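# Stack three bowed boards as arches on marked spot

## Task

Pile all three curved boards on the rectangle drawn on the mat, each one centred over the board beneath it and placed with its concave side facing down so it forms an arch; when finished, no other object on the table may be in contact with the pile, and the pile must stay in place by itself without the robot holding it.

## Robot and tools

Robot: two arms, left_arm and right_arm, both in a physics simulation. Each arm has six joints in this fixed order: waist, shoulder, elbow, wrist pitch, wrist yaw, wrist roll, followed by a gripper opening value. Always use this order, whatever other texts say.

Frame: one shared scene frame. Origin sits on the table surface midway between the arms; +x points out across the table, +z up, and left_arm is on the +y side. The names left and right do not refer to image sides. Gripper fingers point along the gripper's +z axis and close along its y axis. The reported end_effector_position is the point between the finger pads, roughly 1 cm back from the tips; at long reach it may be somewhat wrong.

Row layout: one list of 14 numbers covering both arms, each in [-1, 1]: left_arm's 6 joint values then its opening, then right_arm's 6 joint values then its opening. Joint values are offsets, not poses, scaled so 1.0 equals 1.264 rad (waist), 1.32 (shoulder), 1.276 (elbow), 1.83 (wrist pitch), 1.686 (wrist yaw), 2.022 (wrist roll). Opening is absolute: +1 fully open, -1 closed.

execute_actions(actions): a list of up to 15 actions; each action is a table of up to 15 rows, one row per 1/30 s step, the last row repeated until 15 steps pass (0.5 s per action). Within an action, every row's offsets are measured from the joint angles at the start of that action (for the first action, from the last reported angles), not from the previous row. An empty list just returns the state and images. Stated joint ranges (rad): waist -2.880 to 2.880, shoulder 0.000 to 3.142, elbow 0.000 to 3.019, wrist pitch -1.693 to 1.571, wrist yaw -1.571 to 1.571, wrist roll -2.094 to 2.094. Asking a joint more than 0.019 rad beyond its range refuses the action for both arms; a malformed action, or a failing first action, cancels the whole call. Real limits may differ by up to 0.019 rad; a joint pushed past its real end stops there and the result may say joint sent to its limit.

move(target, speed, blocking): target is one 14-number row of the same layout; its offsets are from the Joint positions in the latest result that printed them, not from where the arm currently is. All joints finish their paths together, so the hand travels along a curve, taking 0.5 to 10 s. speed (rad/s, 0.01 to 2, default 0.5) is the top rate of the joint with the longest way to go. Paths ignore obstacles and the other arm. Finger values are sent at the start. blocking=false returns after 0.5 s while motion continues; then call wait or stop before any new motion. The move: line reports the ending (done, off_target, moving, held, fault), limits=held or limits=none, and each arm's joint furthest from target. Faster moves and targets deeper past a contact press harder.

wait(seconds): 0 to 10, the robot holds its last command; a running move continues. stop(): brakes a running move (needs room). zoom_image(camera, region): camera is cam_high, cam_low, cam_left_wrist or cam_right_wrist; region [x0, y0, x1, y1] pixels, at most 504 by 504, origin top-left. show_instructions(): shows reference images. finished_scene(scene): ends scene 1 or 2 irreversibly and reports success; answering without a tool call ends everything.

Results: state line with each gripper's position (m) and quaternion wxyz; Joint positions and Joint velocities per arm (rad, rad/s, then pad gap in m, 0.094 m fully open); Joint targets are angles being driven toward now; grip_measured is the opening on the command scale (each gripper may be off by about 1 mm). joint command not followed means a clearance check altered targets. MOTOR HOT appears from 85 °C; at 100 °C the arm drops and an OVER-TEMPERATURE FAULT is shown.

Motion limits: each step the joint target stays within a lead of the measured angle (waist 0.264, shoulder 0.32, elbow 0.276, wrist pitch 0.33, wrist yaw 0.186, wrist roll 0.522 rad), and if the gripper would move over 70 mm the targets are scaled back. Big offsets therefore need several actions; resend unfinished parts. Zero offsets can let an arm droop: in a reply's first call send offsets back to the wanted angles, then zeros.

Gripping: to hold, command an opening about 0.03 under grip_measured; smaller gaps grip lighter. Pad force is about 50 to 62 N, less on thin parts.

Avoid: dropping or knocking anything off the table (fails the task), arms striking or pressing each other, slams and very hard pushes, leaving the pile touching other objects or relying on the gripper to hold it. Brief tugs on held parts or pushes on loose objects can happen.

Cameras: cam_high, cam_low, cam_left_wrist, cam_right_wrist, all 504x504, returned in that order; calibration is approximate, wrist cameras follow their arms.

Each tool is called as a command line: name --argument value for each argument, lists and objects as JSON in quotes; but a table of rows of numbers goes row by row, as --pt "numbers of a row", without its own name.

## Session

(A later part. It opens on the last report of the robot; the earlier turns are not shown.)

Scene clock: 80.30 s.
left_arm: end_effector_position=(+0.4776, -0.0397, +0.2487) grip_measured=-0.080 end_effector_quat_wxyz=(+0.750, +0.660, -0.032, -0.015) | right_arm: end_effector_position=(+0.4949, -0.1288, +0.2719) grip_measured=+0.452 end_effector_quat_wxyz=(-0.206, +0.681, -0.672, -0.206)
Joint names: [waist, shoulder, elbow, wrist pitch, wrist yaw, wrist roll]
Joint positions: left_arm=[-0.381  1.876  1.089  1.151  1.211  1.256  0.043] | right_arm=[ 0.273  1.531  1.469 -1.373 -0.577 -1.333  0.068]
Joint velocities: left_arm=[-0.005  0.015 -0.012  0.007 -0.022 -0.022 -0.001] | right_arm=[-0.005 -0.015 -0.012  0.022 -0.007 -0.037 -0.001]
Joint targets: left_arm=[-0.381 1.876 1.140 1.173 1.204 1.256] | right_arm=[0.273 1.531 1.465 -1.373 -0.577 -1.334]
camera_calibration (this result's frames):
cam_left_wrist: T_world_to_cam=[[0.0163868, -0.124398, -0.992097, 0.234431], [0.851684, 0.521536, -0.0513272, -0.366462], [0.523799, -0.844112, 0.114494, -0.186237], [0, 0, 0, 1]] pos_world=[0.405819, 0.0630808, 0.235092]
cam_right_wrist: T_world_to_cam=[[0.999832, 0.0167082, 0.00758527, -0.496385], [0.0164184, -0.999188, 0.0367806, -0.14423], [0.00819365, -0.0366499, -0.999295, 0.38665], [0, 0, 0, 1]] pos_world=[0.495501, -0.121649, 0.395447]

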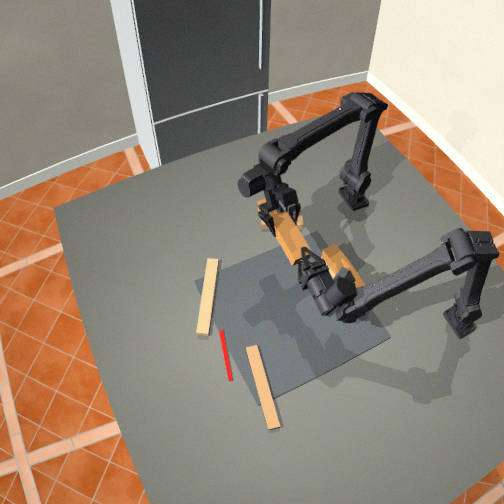

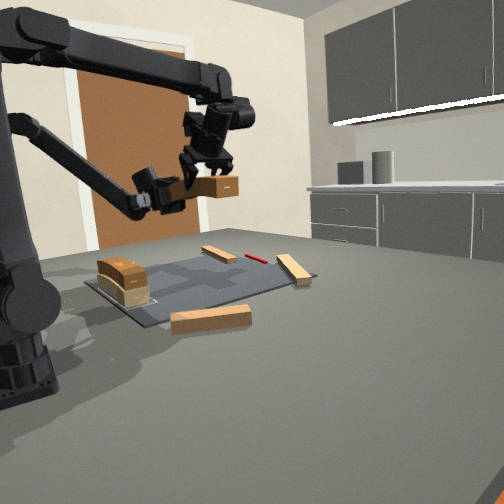

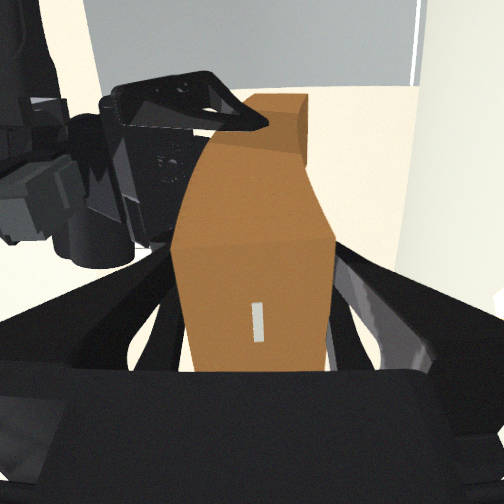

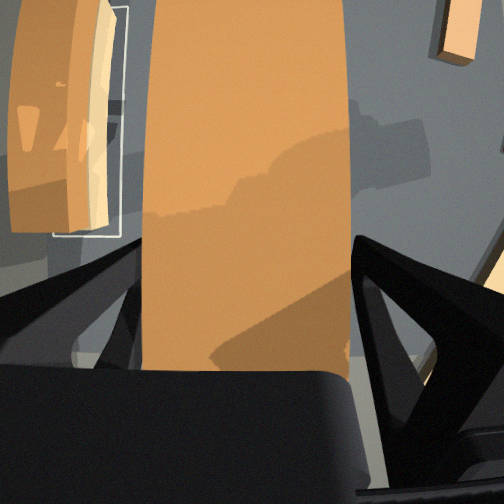

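execute_actions --actions '[[[0,0,0.04,0.012,-0.012,0,-0.16,0,0,0,0,0,0,0.45],[0,0,0.04,0.012,-0.012,0,-0.16,0,0,0,0,0,0,0.45],[0,0,0.04,0.012,-0.012,0,-0.16,0,0,0,0,0,0,0.42],[0,0,0.04,0.012,-0.012,0,-0.16,0,0,0,0,0,0,0.39],[0,0,0.04,0.012,-0.012,0,-0.16,0,0,0,0,0,0,0.36],[0,0,0.04,0.012,-0.012,0,-0.16,0,0,0,0,0,0,0.33],[0,0,0.04,0.012,-0.012,0,-0.16,0,0,0,0,0,0,0.30],[0,0,0.04,0.012,-0.012,0,-0.16,0,0,0,0,0,0,0.27],[0,0,0.04,0.012,-0.012,0,-0.16,0,0,0,0,0,0,0.24],[0,0,0.04,0.012,-0.012,0,-0.16,0,0,0,0,0,0,0.21],[0,0,0.04,0.012,-0.012,0,-0.16,0,0,0,0,0,0,0.18],[0,0,0.04,0.012,-0.012,0,-0.16,0,0,0.02,0,0,0,0.16]],[[0,0,0.03,0,0,0,-0.12,0,-0.015,0.04,0.01,0,0,0.16],[0,0,0.03,0,0,0,-0.09,0,-0.015,0.04,0.01,0,0,0.16],[0,0,0.03,0,0,0,-0.06,0,-0.015,0.04,0.01,0,0,0.16],[0,0,0.03,0,0,0,-0.02,0,-0.015,0.04,0.01,0,0,0.16],[0,0,0.03,0,0,0,0.1,0,-0.015,0.04,0.01,0,0,0.16],[0,0,0.03,0,0,0,0.3,0,-0.015,0.04,0.01,0,0,0.16],[0,0,0.03,0,0,0,0.6,0,-0.015,0.04,0.01,0,0,0.16],[0,0,0.03,0,0,0,1,0,-0.015,0.04,0.01,0,0,0.16]]]'

move --target '[0.7,0,0.03,0,0,0,1, 0,-0.015,0.04,0.01,0,0,0.16]' --speed 0.9

Scene clock: 81.77 s.
left_arm: end_effector_position=(+0.4792, -0.0397, +0.2493) grip_measured=+1.000 end_effector_quat_wxyz=(+0.751, +0.659, -0.028, -0.013) | right_arm: end_effector_position=(+0.4953, -0.1296, +0.2714) grip_measured=+0.229 end_effector_quat_wxyz=(-0.205, +0.681, -0.673, -0.203)
Joint names: [waist, shoulder, elbow, wrist pitch, wrist yaw, wrist roll]
Joint positions: left_arm=[-0.381  1.876  1.089  1.151  1.201  1.254  0.094] | right_arm=[ 0.273  1.531  1.469 -1.373 -0.572 -1.333  0.058]
Joint velocities: left_arm=[-0.024 -0.015  0.002 -0.017  0.037 -0.066  0.   ] | right_arm=[-0.005 -0.005 -0.002 -0.012  0.007 -0.022  0.   ]
Joint targets: left_arm=[-0.381 1.876 1.128 1.151 1.199 1.254] | right_arm=[0.273 1.511 1.520 -1.355 -0.577 -1.333]
camera_calibration (this result's frames):
cam_left_wrist: T_world_to_cam=[[0.0138827, -0.127337, -0.991762, 0.235963], [0.846772, 0.528993, -0.0560668, -0.363955], [0.531775, -0.839018, 0.115169, -0.190957], [0, 0, 0, 1]] pos_world=[0.406457, 0.0623603, 0.235606]
cam_right_wrist: T_world_to_cam=[[0.999828, 0.0159803, 0.00942618, -0.497365], [0.0155691, -0.998988, 0.0421921, -0.145997], [0.0100909, -0.0420381, -0.999065, 0.384412], [0, 0, 0, 1]] pos_world=[0.495673, -0.121742, 0.394901]

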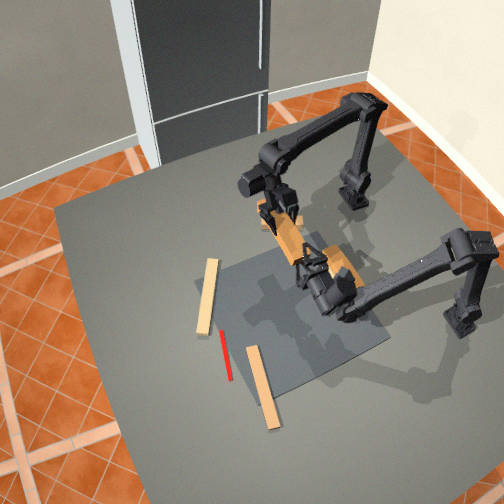

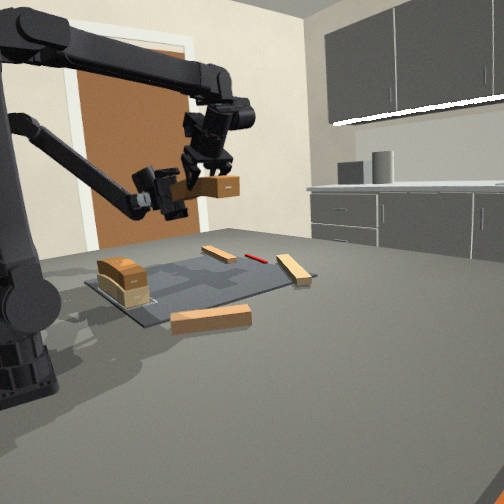

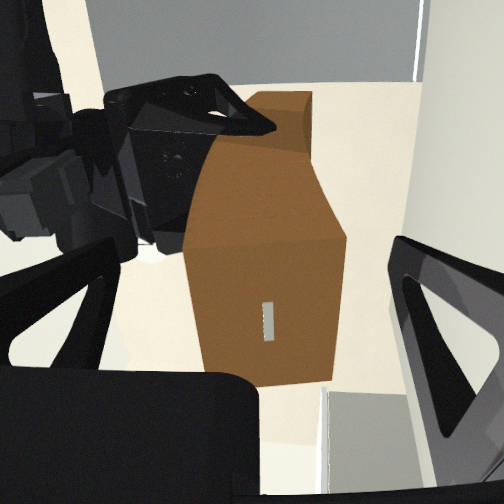

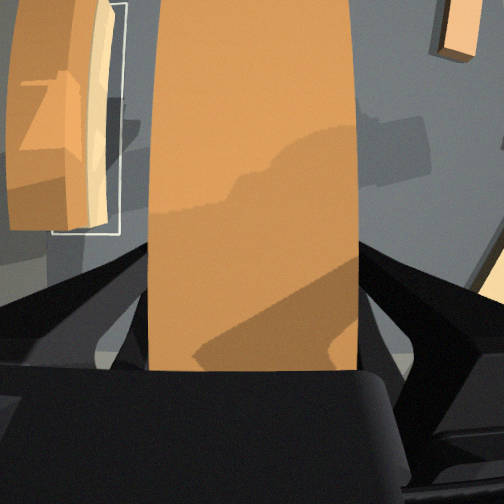

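Scene clock: 83.53 s.
left_arm: end_effector_position=(+0.5987, +0.4753, +0.2493) grip_measured=+1.000 end_effector_quat_wxyz=(+0.685, +0.608, +0.257, +0.309) | right_arm: end_effector_position=(+0.4950, -0.1304, +0.2656) grip_measured=+0.229 end_effector_quat_wxyz=(-0.199, +0.681, -0.675, -0.205)
Joint names: [waist, shoulder, elbow, wrist pitch, wrist yaw, wrist roll]
Joint positions: left_arm=[0.502 1.876 1.089 1.151 1.201 1.254 0.094] | right_arm=[ 0.273  1.537  1.463 -1.373 -0.567 -1.333  0.058]
Joint velocities: left_arm=[-0.005  0.005  0.002 -0.012  0.037  0.007  0.   ] | right_arm=[-0.005 -0.005 -0.007 -0.012 -0.037  0.007  0.   ]
Joint targets: left_arm=[0.504 1.876 1.128 1.151 1.201 1.254] | right_arm=[0.273 1.511 1.520 -1.354 -0.572 -1.333]
move: off_target (left_arm, right_arm); limits=none; left_arm: farthest joint: the elbow, 0.038 radians from its target (0.038 radians at the start); right_arm: farthest joint: the elbow, 0.057 radians from its target (0.051 radians at the start)
camera_calibration (this result's frames):
cam_left_wrist: T_world_to_cam=[[0.107181, -0.0701402, -0.991762, 0.216837], [0.1291, 0.990045, -0.0560668, -0.527051], [0.985822, -0.122027, 0.115169, -0.435058], [0, 0, 0, 1]] pos_world=[0.473692, 0.483925, 0.235606]
cam_right_wrist: T_world_to_cam=[[0.999881, 0.0153666, -0.00160001, -0.494198], [0.0154269, -0.998661, 0.0493709, -0.148334], [-0.000839202, -0.0493897, -0.998779, 0.382961], [0, 0, 0, 1]] pos_world=[0.496749, -0.121627, 0.389027]

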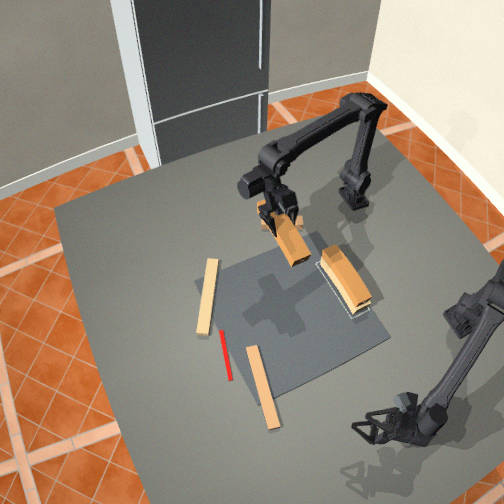

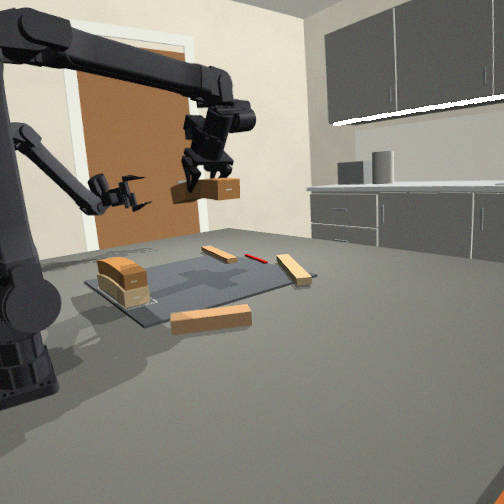

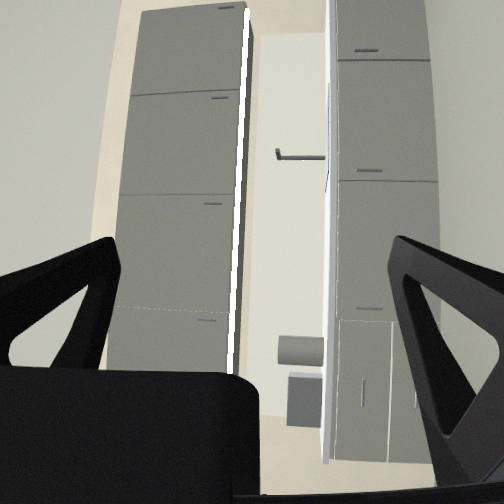

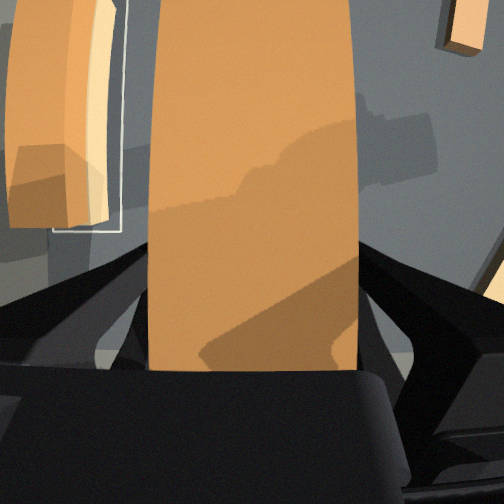

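move --target '[0,0,0.03,0,0,0,1, 0.392,-0.223,-0.475,0.379,0.06,0.28,0.16]' --speed 0.55

zoom_image --camera "cam_high" --region '[290,210,410,330]'

zoom_image --camera "cam_low" --region '[70,200,190,320]'

Scene clock: 85.93 s.
left_arm: end_effector_position=(+0.5987, +0.4753, +0.2493) grip_measured=+1.000 end_effector_quat_wxyz=(+0.685, +0.608, +0.257, +0.309) | right_arm: end_effector_position=(+0.3087, +0.0084, +0.1418) grip_measured=+0.229 end_effector_quat_wxyz=(-0.212, +0.679, -0.669, -0.217)
Joint names: [waist, shoulder, elbow, wrist pitch, wrist yaw, wrist roll]
Joint positions: left_arm=[0.502 1.876 1.089 1.151 1.201 1.254 0.094] | right_arm=[ 0.769  1.284  0.843 -0.707 -0.462 -0.777  0.058]
Joint velocities: left_arm=[ 0.005 -0.015  0.022 -0.007 -0.022  0.007  0.   ] | right_arm=[-0.005  0.005  0.002 -0.002 -0.051 -0.007  0.   ]
Joint targets: left_arm=[0.502 1.876 1.128 1.151 1.201 1.254] | right_arm=[0.768 1.243 0.857 -0.679 -0.465 -0.767]
move: off_target (left_arm, right_arm); limits=none; left_arm: farthest joint: the elbow, 0.038 radians from its target (0.038 radians at the start); right_arm: farthest joint: the shoulder, 0.042 radians from its target (0.295 radians at the start)
camera_calibration (this result's frames):
cam_left_wrist: T_world_to_cam=[[0.107181, -0.0701402, -0.991762, 0.216837], [0.1291, 0.990045, -0.0560668, -0.527051], [0.985822, -0.122027, 0.115169, -0.435058], [0, 0, 0, 1]] pos_world=[0.473692, 0.483925, 0.235606]
cam_right_wrist: T_world_to_cam=[[0.999801, 0.0199276, 0.00114215, -0.310615], [0.0199114, -0.99972, 0.0127702, 0.00306595], [0.00139631, -0.012745, -0.999918, 0.265174], [0, 0, 0, 1]] pos_world=[0.310122, 0.0126345, 0.265468]

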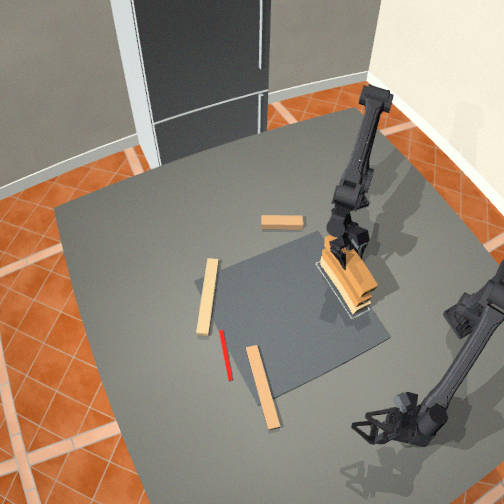

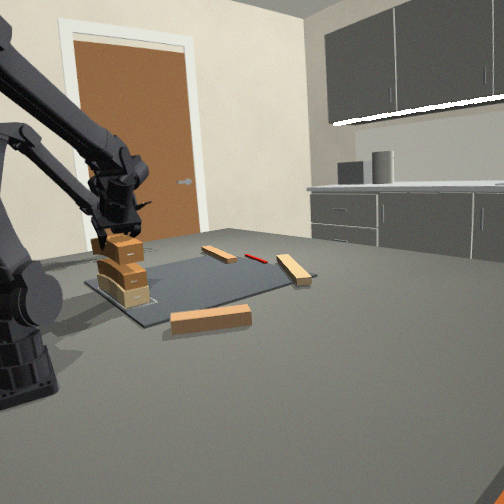

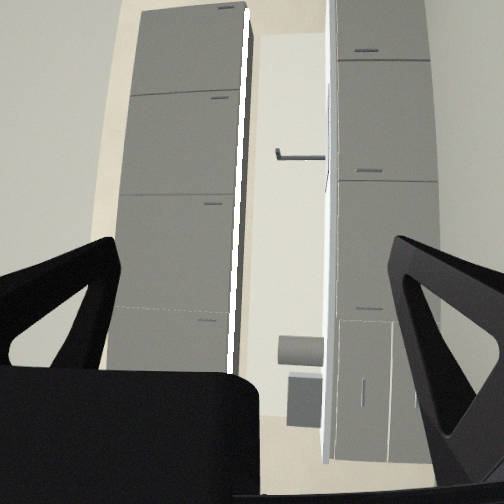

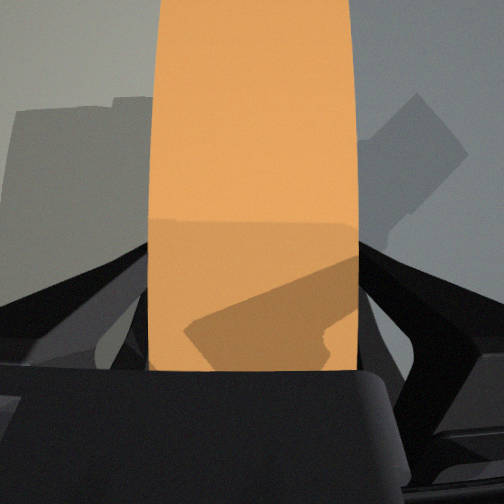

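Region (290, 210, 410, 330) of cam_high's 504x504 image, scaled by 4.200, with more detail than that image has.

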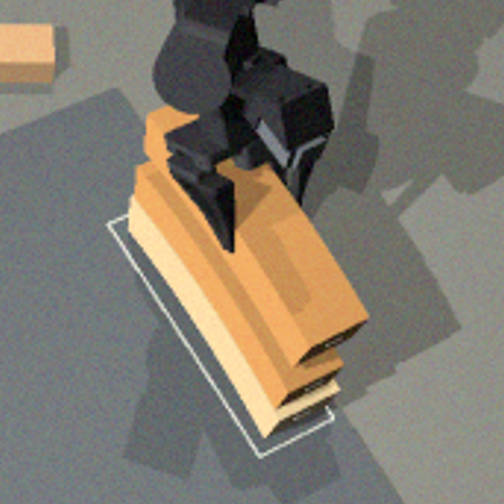

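Region (70, 200, 190, 320) of cam_low's 504x504 image, scaled by 4.200, with more detail than that image has.

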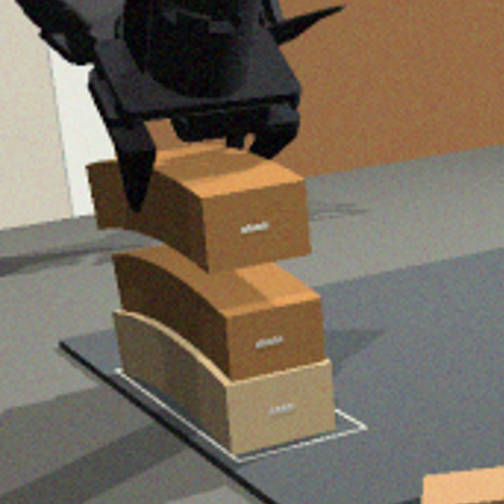

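move --target '[0,0,0.03,0,0,0,1, -0.010,0.016,-0.006,0.040,0,0,0.16]' --speed 0.12

zoom_image --camera "cam_high" --region '[290,210,410,330]'

zoom_image --camera "cam_low" --region '[70,200,190,320]'

Scene clock: 87.10 s.
left_arm: end_effector_position=(+0.5987, +0.4753, +0.2493) grip_measured=+1.000 end_effector_quat_wxyz=(+0.685, +0.608, +0.257, +0.309) | right_arm: end_effector_position=(+0.3128, +0.0100, +0.1291) grip_measured=+0.229 end_effector_quat_wxyz=(-0.214, +0.678, -0.670, -0.215)
Joint names: [waist, shoulder, elbow, wrist pitch, wrist yaw, wrist roll]
Joint positions: left_arm=[0.502 1.876 1.089 1.151 1.201 1.254 0.094] | right_arm=[ 0.767  1.31   0.828 -0.663 -0.459 -0.777  0.058]
Joint velocities: left_arm=[-0.015 -0.005 -0.017 -0.012 -0.007 -0.095  0.   ] | right_arm=[-0.015 -0.005 -0.012  0.012 -0.051  0.037  0.   ]
Joint targets: left_arm=[0.502 1.876 1.128 1.151 1.201 1.254] | right_arm=[0.757 1.306 0.835 -0.634 -0.462 -0.778]
move: off_target (left_arm, right_arm); limits=none; left_arm: farthest joint: the elbow, 0.038 radians from its target (0.038 radians at the start); right_arm: farthest joint: the wrist pitch, 0.029 radians from its target (0.074 radians at the start)
camera_calibration (this result's frames):
cam_left_wrist: T_world_to_cam=[[0.107181, -0.0701402, -0.991762, 0.216837], [0.1291, 0.990045, -0.0560668, -0.527051], [0.985822, -0.122027, 0.115169, -0.435058], [0, 0, 0, 1]] pos_world=[0.473692, 0.483925, 0.235606]
cam_right_wrist: T_world_to_cam=[[0.999853, 0.0160706, 0.00593008, -0.315349], [0.015997, -0.999797, 0.0122547, 0.00606662], [0.00612581, -0.012158, -0.999907, 0.251012], [0, 0, 0, 1]] pos_world=[0.313668, 0.0141851, 0.252784]

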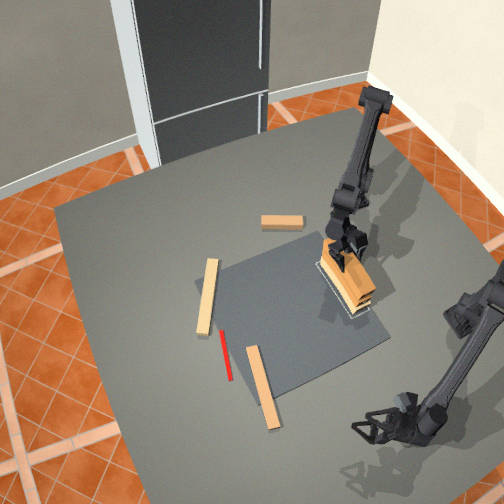

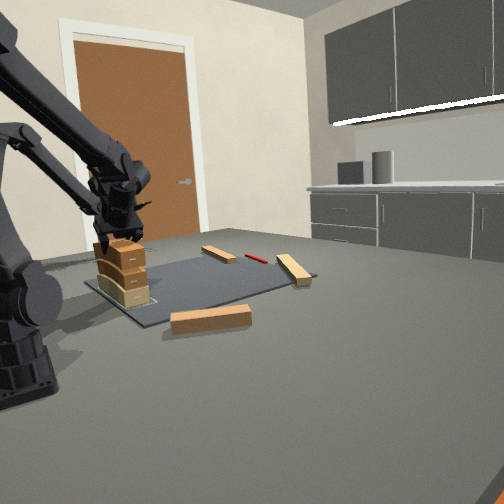

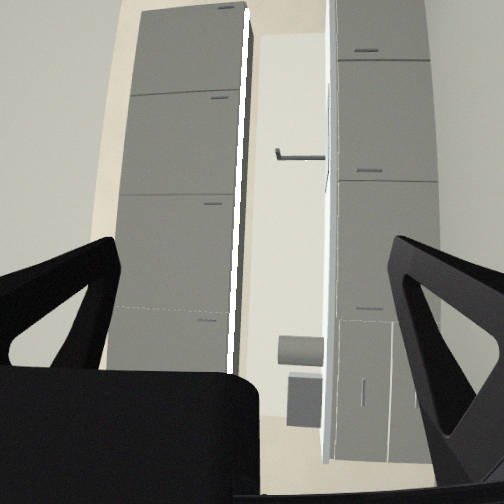

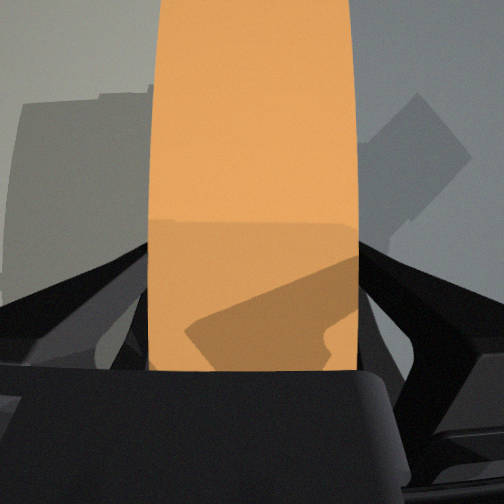

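Region (290, 210, 410, 330) of cam_high's 504x504 image, scaled by 4.200, with more detail than that image has.

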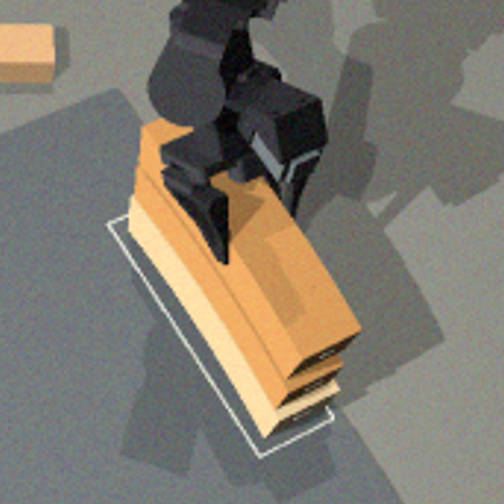

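Region (70, 200, 190, 320) of cam_low's 504x504 image, scaled by 4.200, with more detail than that image has.

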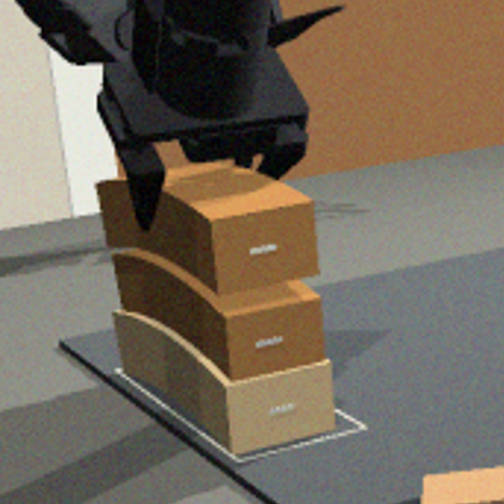

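move --target '[0,0,0.03,0,0,0,1, -0.014,0.005,-0.003,0.027,-0.013,0,0.16]' --speed 0.1

zoom_image --camera "cam_high" --region '[290,210,410,330]'

zoom_image --camera "cam_low" --region '[70,200,190,320]'

Scene clock: 88.40 s.
left_arm: end_effector_position=(+0.5987, +0.4753, +0.2493) grip_measured=+1.000 end_effector_quat_wxyz=(+0.685, +0.608, +0.257, +0.309) | right_arm: end_effector_position=(+0.3146, +0.0094, +0.1234) grip_measured=+0.229 end_effector_quat_wxyz=(-0.215, +0.675, -0.671, -0.220)
Joint names: [waist, shoulder, elbow, wrist pitch, wrist yaw, wrist roll]
Joint positions: left_arm=[0.502 1.876 1.089 1.151 1.201 1.254 0.094] | right_arm=[ 0.759  1.322  0.819 -0.642 -0.472 -0.777  0.058]
Joint velocities: left_arm=[-0.015 -0.015 -0.007 -0.007  0.066 -0.081  0.   ] | right_arm=[-0.005 -0.005 -0.002  0.012  0.022  0.037 -0.001]
Joint targets: left_arm=[0.502 1.876 1.128 1.151 1.201 1.254] | right_arm=[0.749 1.317 0.824 -0.613 -0.481 -0.777]
move: off_target (left_arm, right_arm); limits=none; left_arm: farthest joint: the elbow, 0.038 radians from its target (0.038 radians at the start); right_arm: farthest joint: the wrist pitch, 0.028 radians from its target (0.049 radians at the start)
camera_calibration (this result's frames):
cam_left_wrist: T_world_to_cam=[[0.107181, -0.0701402, -0.991762, 0.216837], [0.1291, 0.990045, -0.0560668, -0.527051], [0.985822, -0.122027, 0.115169, -0.435058], [0, 0, 0, 1]] pos_world=[0.473692, 0.483925, 0.235606]
cam_right_wrist: T_world_to_cam=[[0.999917, 0.0128602, -0.0010354, -0.316234], [0.0128634, -0.999912, 0.00314344, 0.00762335], [-0.000994881, -0.0031565, -0.999995, 0.247485], [0, 0, 0, 1]] pos_world=[0.316356, 0.0124707, 0.247132]

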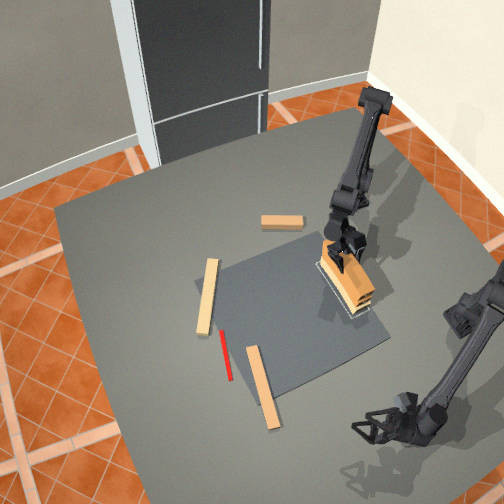

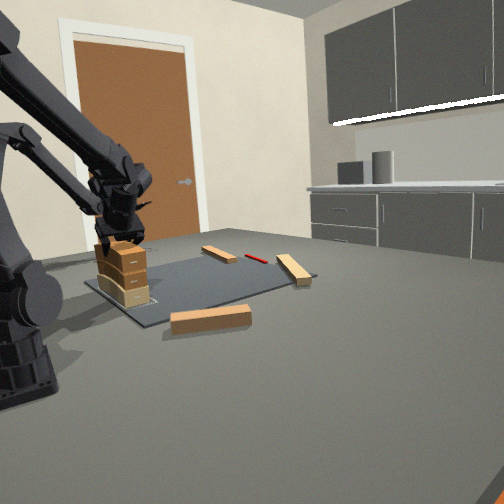

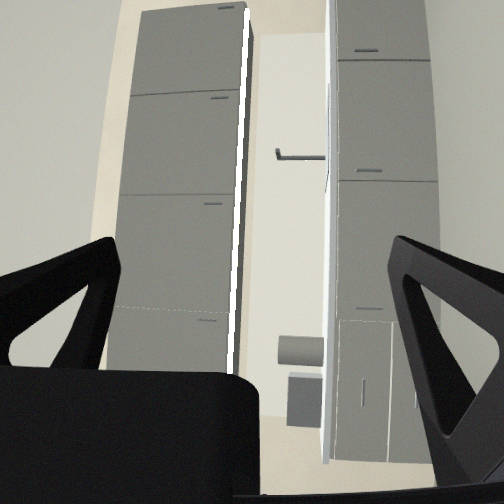

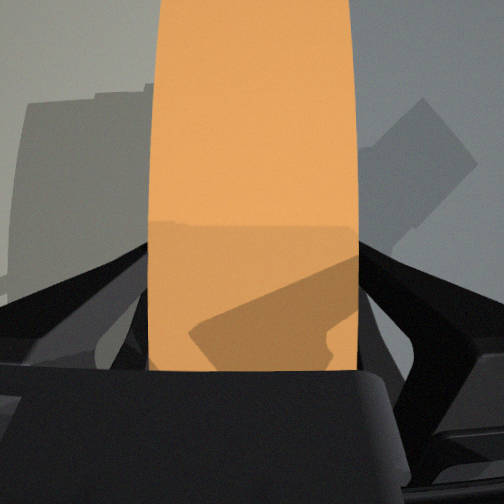

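Region (290, 210, 410, 330) of cam_high's 504x504 image, scaled by 4.200, with more detail than that image has.

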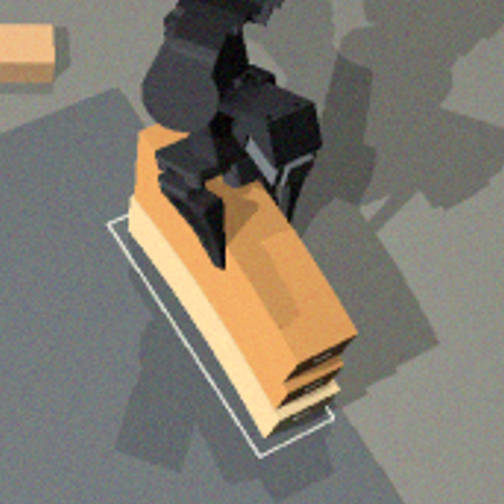

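Region (70, 200, 190, 320) of cam_low's 504x504 image, scaled by 4.200, with more detail than that image has.

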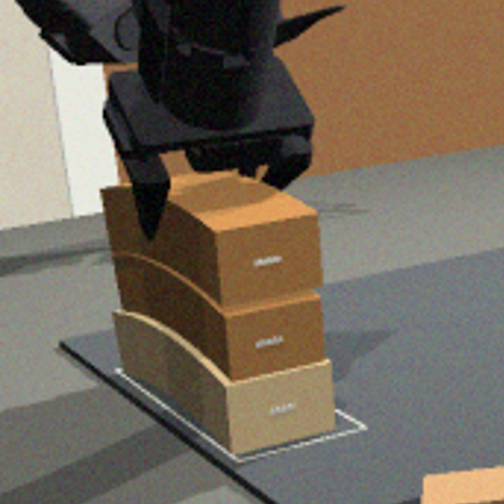

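zoom_image --camera "cam_high" --region '[340,280,385,325]'

zoom_image --camera "cam_low" --region '[90,235,160,310]'

Region (340, 280, 385, 325) of cam_high's 504x504 image, scaled by 11.200, with more detail than that image has.

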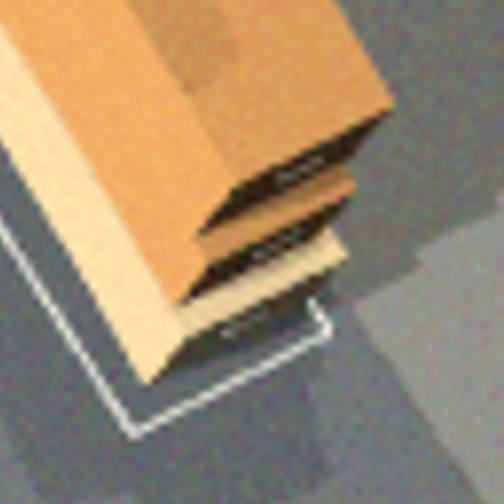

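Region (90, 235, 160, 310) of cam_low's 504x504 image, scaled by 6.720, with more detail than that image has; it fills the left 470 columns of this view, and the rest is white.

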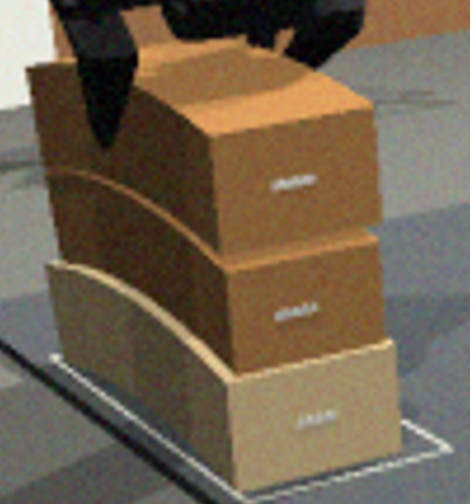

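move --target '[0,0,0.03,0,0,0,1, 0,-0.004,-0.004,0.014,-0.004,0,0.16]' --speed 0.05

zoom_image --camera "cam_high" --region '[310,235,385,325]'

zoom_image --camera "cam_low" --region '[90,235,160,310]'

Scene clock: 90.00 s.
left_arm: end_effector_position=(+0.5987, +0.4753, +0.2493) grip_measured=+1.000 end_effector_quat_wxyz=(+0.685, +0.608, +0.257, +0.309) | right_arm: end_effector_position=(+0.3135, +0.0089, +0.1216) grip_measured=+0.229 end_effector_quat_wxyz=(-0.215, +0.675, -0.671, -0.221)
Joint names: [waist, shoulder, elbow, wrist pitch, wrist yaw, wrist roll]
Joint positions: left_arm=[0.502 1.876 1.089 1.151 1.201 1.254 0.094] | right_arm=[ 0.759  1.322  0.813 -0.636 -0.473 -0.777  0.058]
Joint velocities: left_arm=[-0.005  0.005 -0.007  0.007  0.007  0.037  0.   ] | right_arm=[-0.005  0.005 -0.002 -0.002 -0.037  0.066 -0.   ]
Joint targets: left_arm=[0.502 1.876 1.128 1.151 1.201 1.254] | right_arm=[0.759 1.316 0.814 -0.616 -0.478 -0.777]
move: off_target (left_arm); limits=none; left_arm: farthest joint: the elbow, 0.038 radians from its target (0.038 radians at the start); right_arm: farthest joint: the wrist pitch, 0.020 radians from its target (0.025 radians at the start)
camera_calibration (this result's frames):
cam_left_wrist: T_world_to_cam=[[0.107181, -0.0701402, -0.991762, 0.216837], [0.1291, 0.990045, -0.0560668, -0.527051], [0.985822, -0.122027, 0.115169, -0.435058], [0, 0, 0, 1]] pos_world=[0.473692, 0.483925, 0.235606]
cam_right_wrist: T_world_to_cam=[[0.999907, 0.0134923, -0.00220824, -0.315028], [0.0134974, -0.999906, 0.00230649, 0.0069638], [-0.00217691, -0.00233608, -0.999995, 0.246006], [0, 0, 0, 1]] pos_world=[0.31544, 0.0117883, 0.245293]

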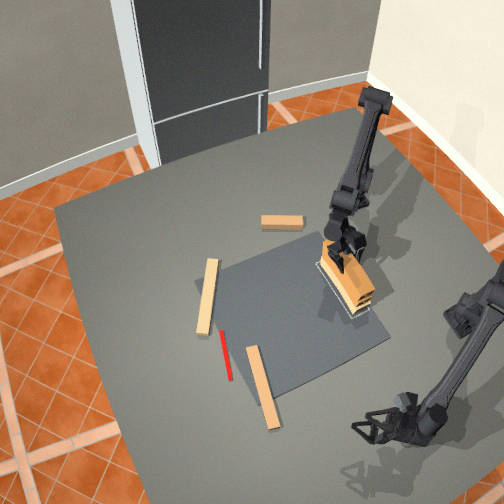

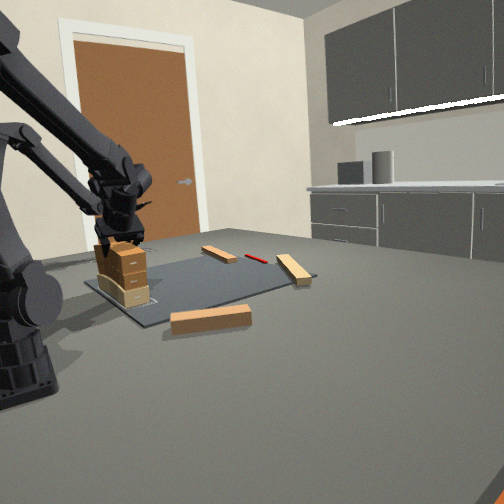

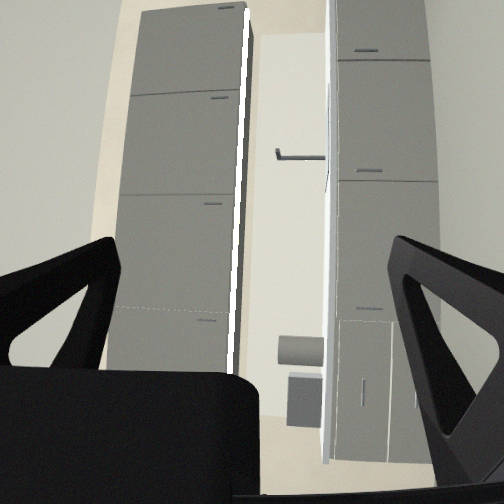

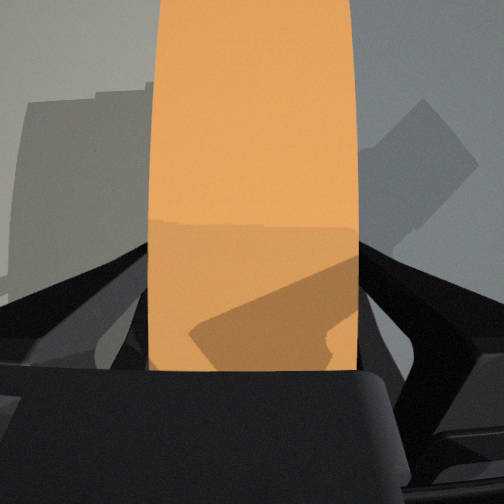

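Region (310, 235, 385, 325) of cam_high's 504x504 image, scaled by 5.600, with more detail than that image has.

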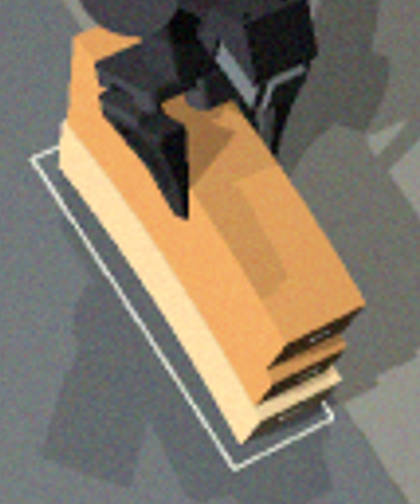

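Region (90, 235, 160, 310) of cam_low's 504x504 image, scaled by 6.720, with more detail than that image has; it fills the left 470 columns of this view, and the rest is white.

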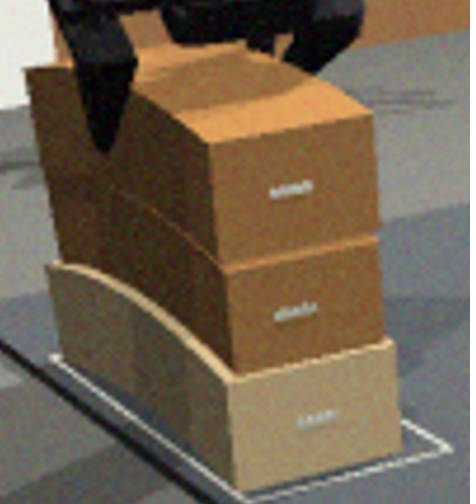

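The board is seated and aligned, so I'm releasing it and lifting away.

execute_actions --actions '[[[0,0,0.03,0,0,0,1,0,0,0,0.01,0,0,0.19],[0,0,0.03,0,0,0,1,0,0,0,0.01,0,0,0.21],[0,0,0.03,0,0,0,1,0,0,0,0.01,0,0,0.225],[0,0,0.03,0,0,0,1,0,0,0,0.01,0,0,0.24],[0,0,0.03,0,0,0,1,0,0,0,0.01,0,0,0.27],[0,0,0.03,0,0,0,1,0,0,0,0.01,0,0,0.35],[0,0,0.03,0,0,0,1,0,0,0.01,0.005,0,0,0.5],[0,0,0.03,0,0,0,1,0,0,0.02,0,0,0,0.7],[0,0,0.03,0,0,0,1,0,0,0.03,0,0,0,1]]]'

move --target '[0,0,0.03,0,0,0,1, 0,-0.13,0.2,-0.2,0,0,1]' --speed 0.6

zoom_image --camera "cam_high" --region '[310,235,385,325]'

zoom_image --camera "cam_low" --region '[90,235,160,310]'

Scene clock: 91.93 s.
left_arm: end_effector_position=(+0.5987, +0.4753, +0.2493) grip_measured=+1.000 end_effector_quat_wxyz=(+0.685, +0.608, +0.257, +0.309) | right_arm: end_effector_position=(+0.3133, +0.0086, +0.1212) grip_measured=+1.000 end_effector_quat_wxyz=(-0.214, +0.675, -0.671, -0.220)
Joint names: [waist, shoulder, elbow, wrist pitch, wrist yaw, wrist roll]
Joint positions: left_arm=[0.502 1.876 1.089 1.151 1.201 1.254 0.094] | right_arm=[ 0.759  1.322  0.813 -0.636 -0.473 -0.777  0.094]
Joint velocities: left_arm=[-0.005 -0.005  0.002 -0.012  0.007 -0.037  0.   ] | right_arm=[-0.015 -0.005 -0.007  0.002  0.007  0.066  0.   ]
Joint targets: left_arm=[0.502 1.876 1.128 1.151 1.201 1.254] | right_arm=[0.759 1.322 0.852 -0.636 -0.473 -0.777]
camera_calibration (this result's frames):
cam_left_wrist: T_world_to_cam=[[0.107181, -0.0701402, -0.991762, 0.216837], [0.1291, 0.990045, -0.0560668, -0.527051], [0.985822, -0.122027, 0.115169, -0.435058], [0, 0, 0, 1]] pos_world=[0.473692, 0.483925, 0.235606]
cam_right_wrist: T_world_to_cam=[[0.999908, 0.013333, -0.00258091, -0.314796], [0.0133409, -0.999906, 0.00305744, 0.00669598], [-0.0025399, -0.00309159, -0.999992, 0.245772], [0, 0, 0, 1]] pos_world=[0.315302, 0.0116523, 0.244937]

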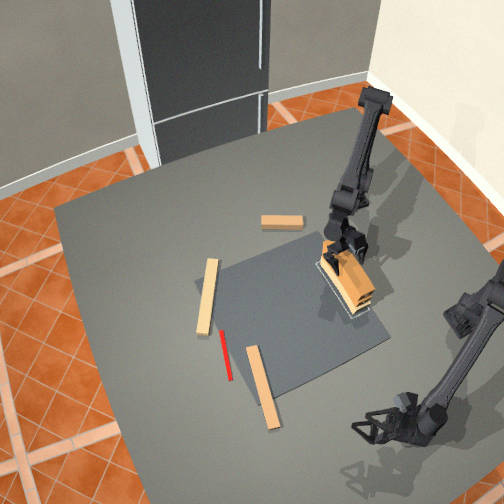

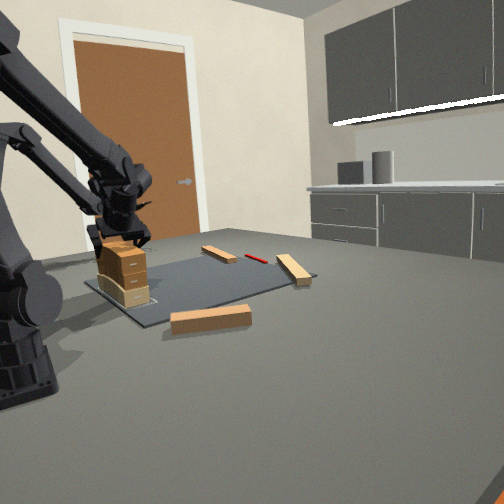

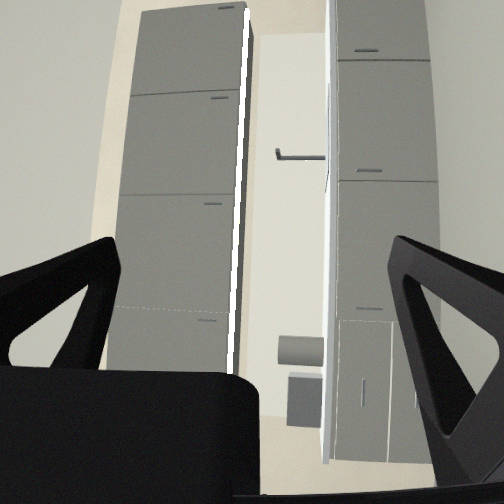

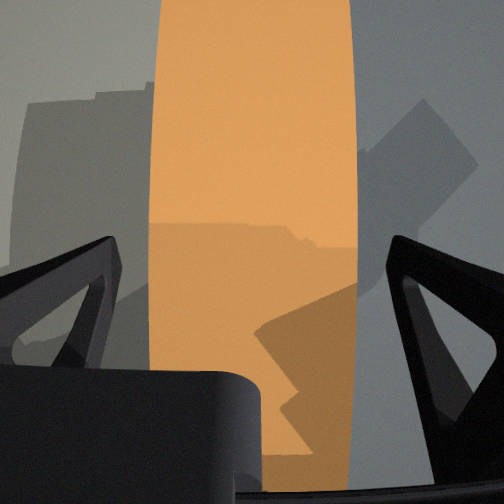

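Scene clock: 93.07 s.
left_arm: end_effector_position=(+0.5987, +0.4753, +0.2493) grip_measured=+1.000 end_effector_quat_wxyz=(+0.685, +0.608, +0.257, +0.309) | right_arm: end_effector_position=(+0.3017, -0.0011, +0.2500) grip_measured=+1.000 end_effector_quat_wxyz=(-0.226, +0.675, -0.667, -0.219)
Joint names: [waist, shoulder, elbow, wrist pitch, wrist yaw, wrist roll]
Joint positions: left_arm=[0.502 1.876 1.089 1.151 1.201 1.254 0.094] | right_arm=[ 0.759  1.149  1.019 -0.991 -0.473 -0.777  0.094]
Joint velocities: left_arm=[-0.005  0.005 -0.002 -0.002  0.022  0.007  0.   ] | right_arm=[-0.005  0.005 -0.002  0.002  0.051  0.022  0.   ]
Joint targets: left_arm=[0.502 1.876 1.128 1.151 1.201 1.254] | right_arm=[0.759 1.150 1.068 -1.002 -0.473 -0.777]
move: off_target (left_arm, right_arm); limits=none; left_arm: farthest joint: the elbow, 0.038 radians from its target (0.038 radians at the start); right_arm: farthest joint: the elbow, 0.049 radians from its target (0.256 radians at the start)
camera_calibration (this result's frames):
cam_left_wrist: T_world_to_cam=[[0.107181, -0.0701402, -0.991762, 0.216837], [0.1291, 0.990045, -0.0560668, -0.527051], [0.985822, -0.122027, 0.115169, -0.435058], [0, 0, 0, 1]] pos_world=[0.473692, 0.483925, 0.235606]
cam_right_wrist: T_world_to_cam=[[0.999769, 0.013217, 0.0169493, -0.307557], [0.0134352, -0.999827, -0.0128294, 0.000690156], [0.0167768, 0.0130542, -0.999774, 0.36866], [0, 0, 0, 1]] pos_world=[0.301292, -0.0000575402, 0.373799]

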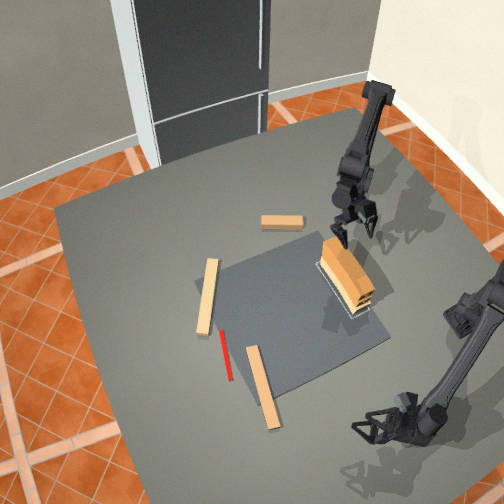

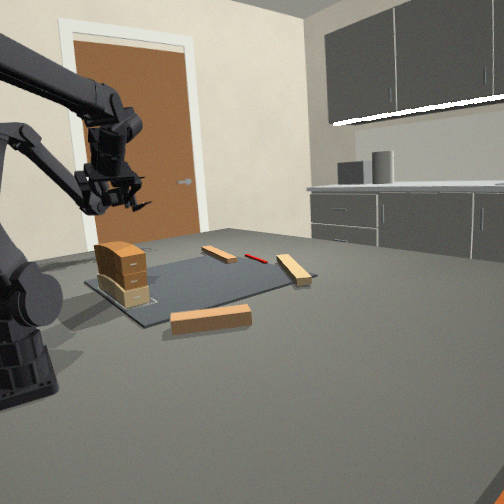

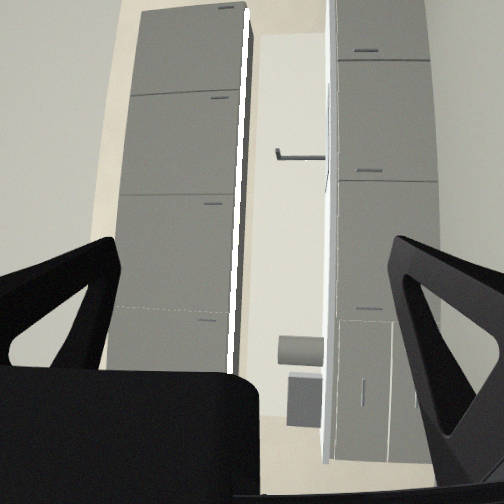

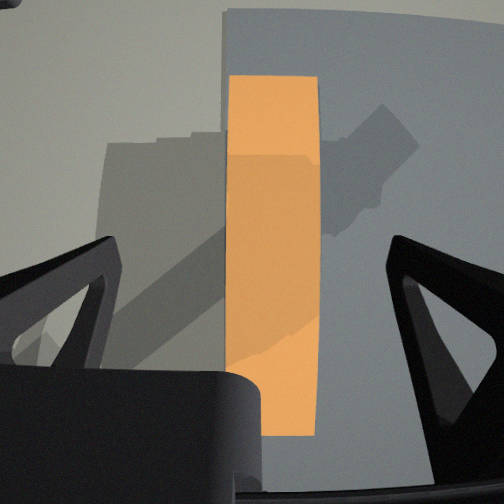

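Region (310, 235, 385, 325) of cam_high's 504x504 image, scaled by 5.600, with more detail than that image has.

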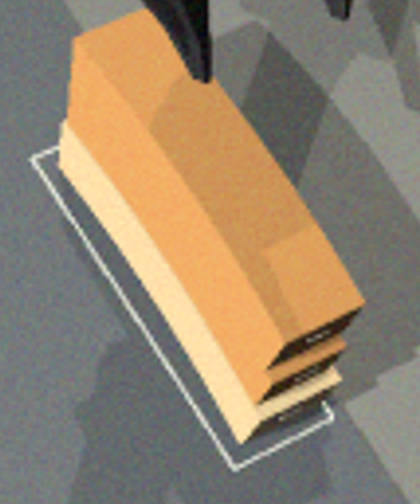

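Region (90, 235, 160, 310) of cam_low's 504x504 image, scaled by 6.720, with more detail than that image has; it fills the left 470 columns of this view, and the rest is white.

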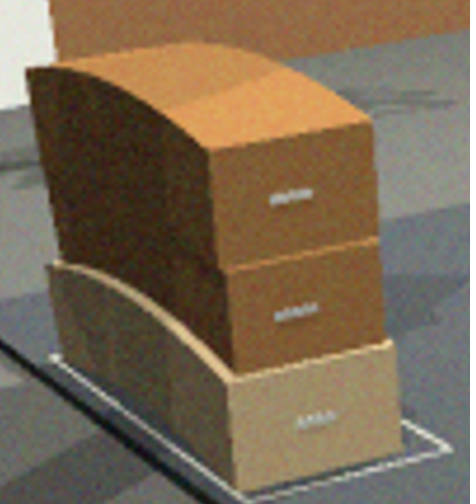

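finished_scene --scene 2

The scene is finished: the task was done.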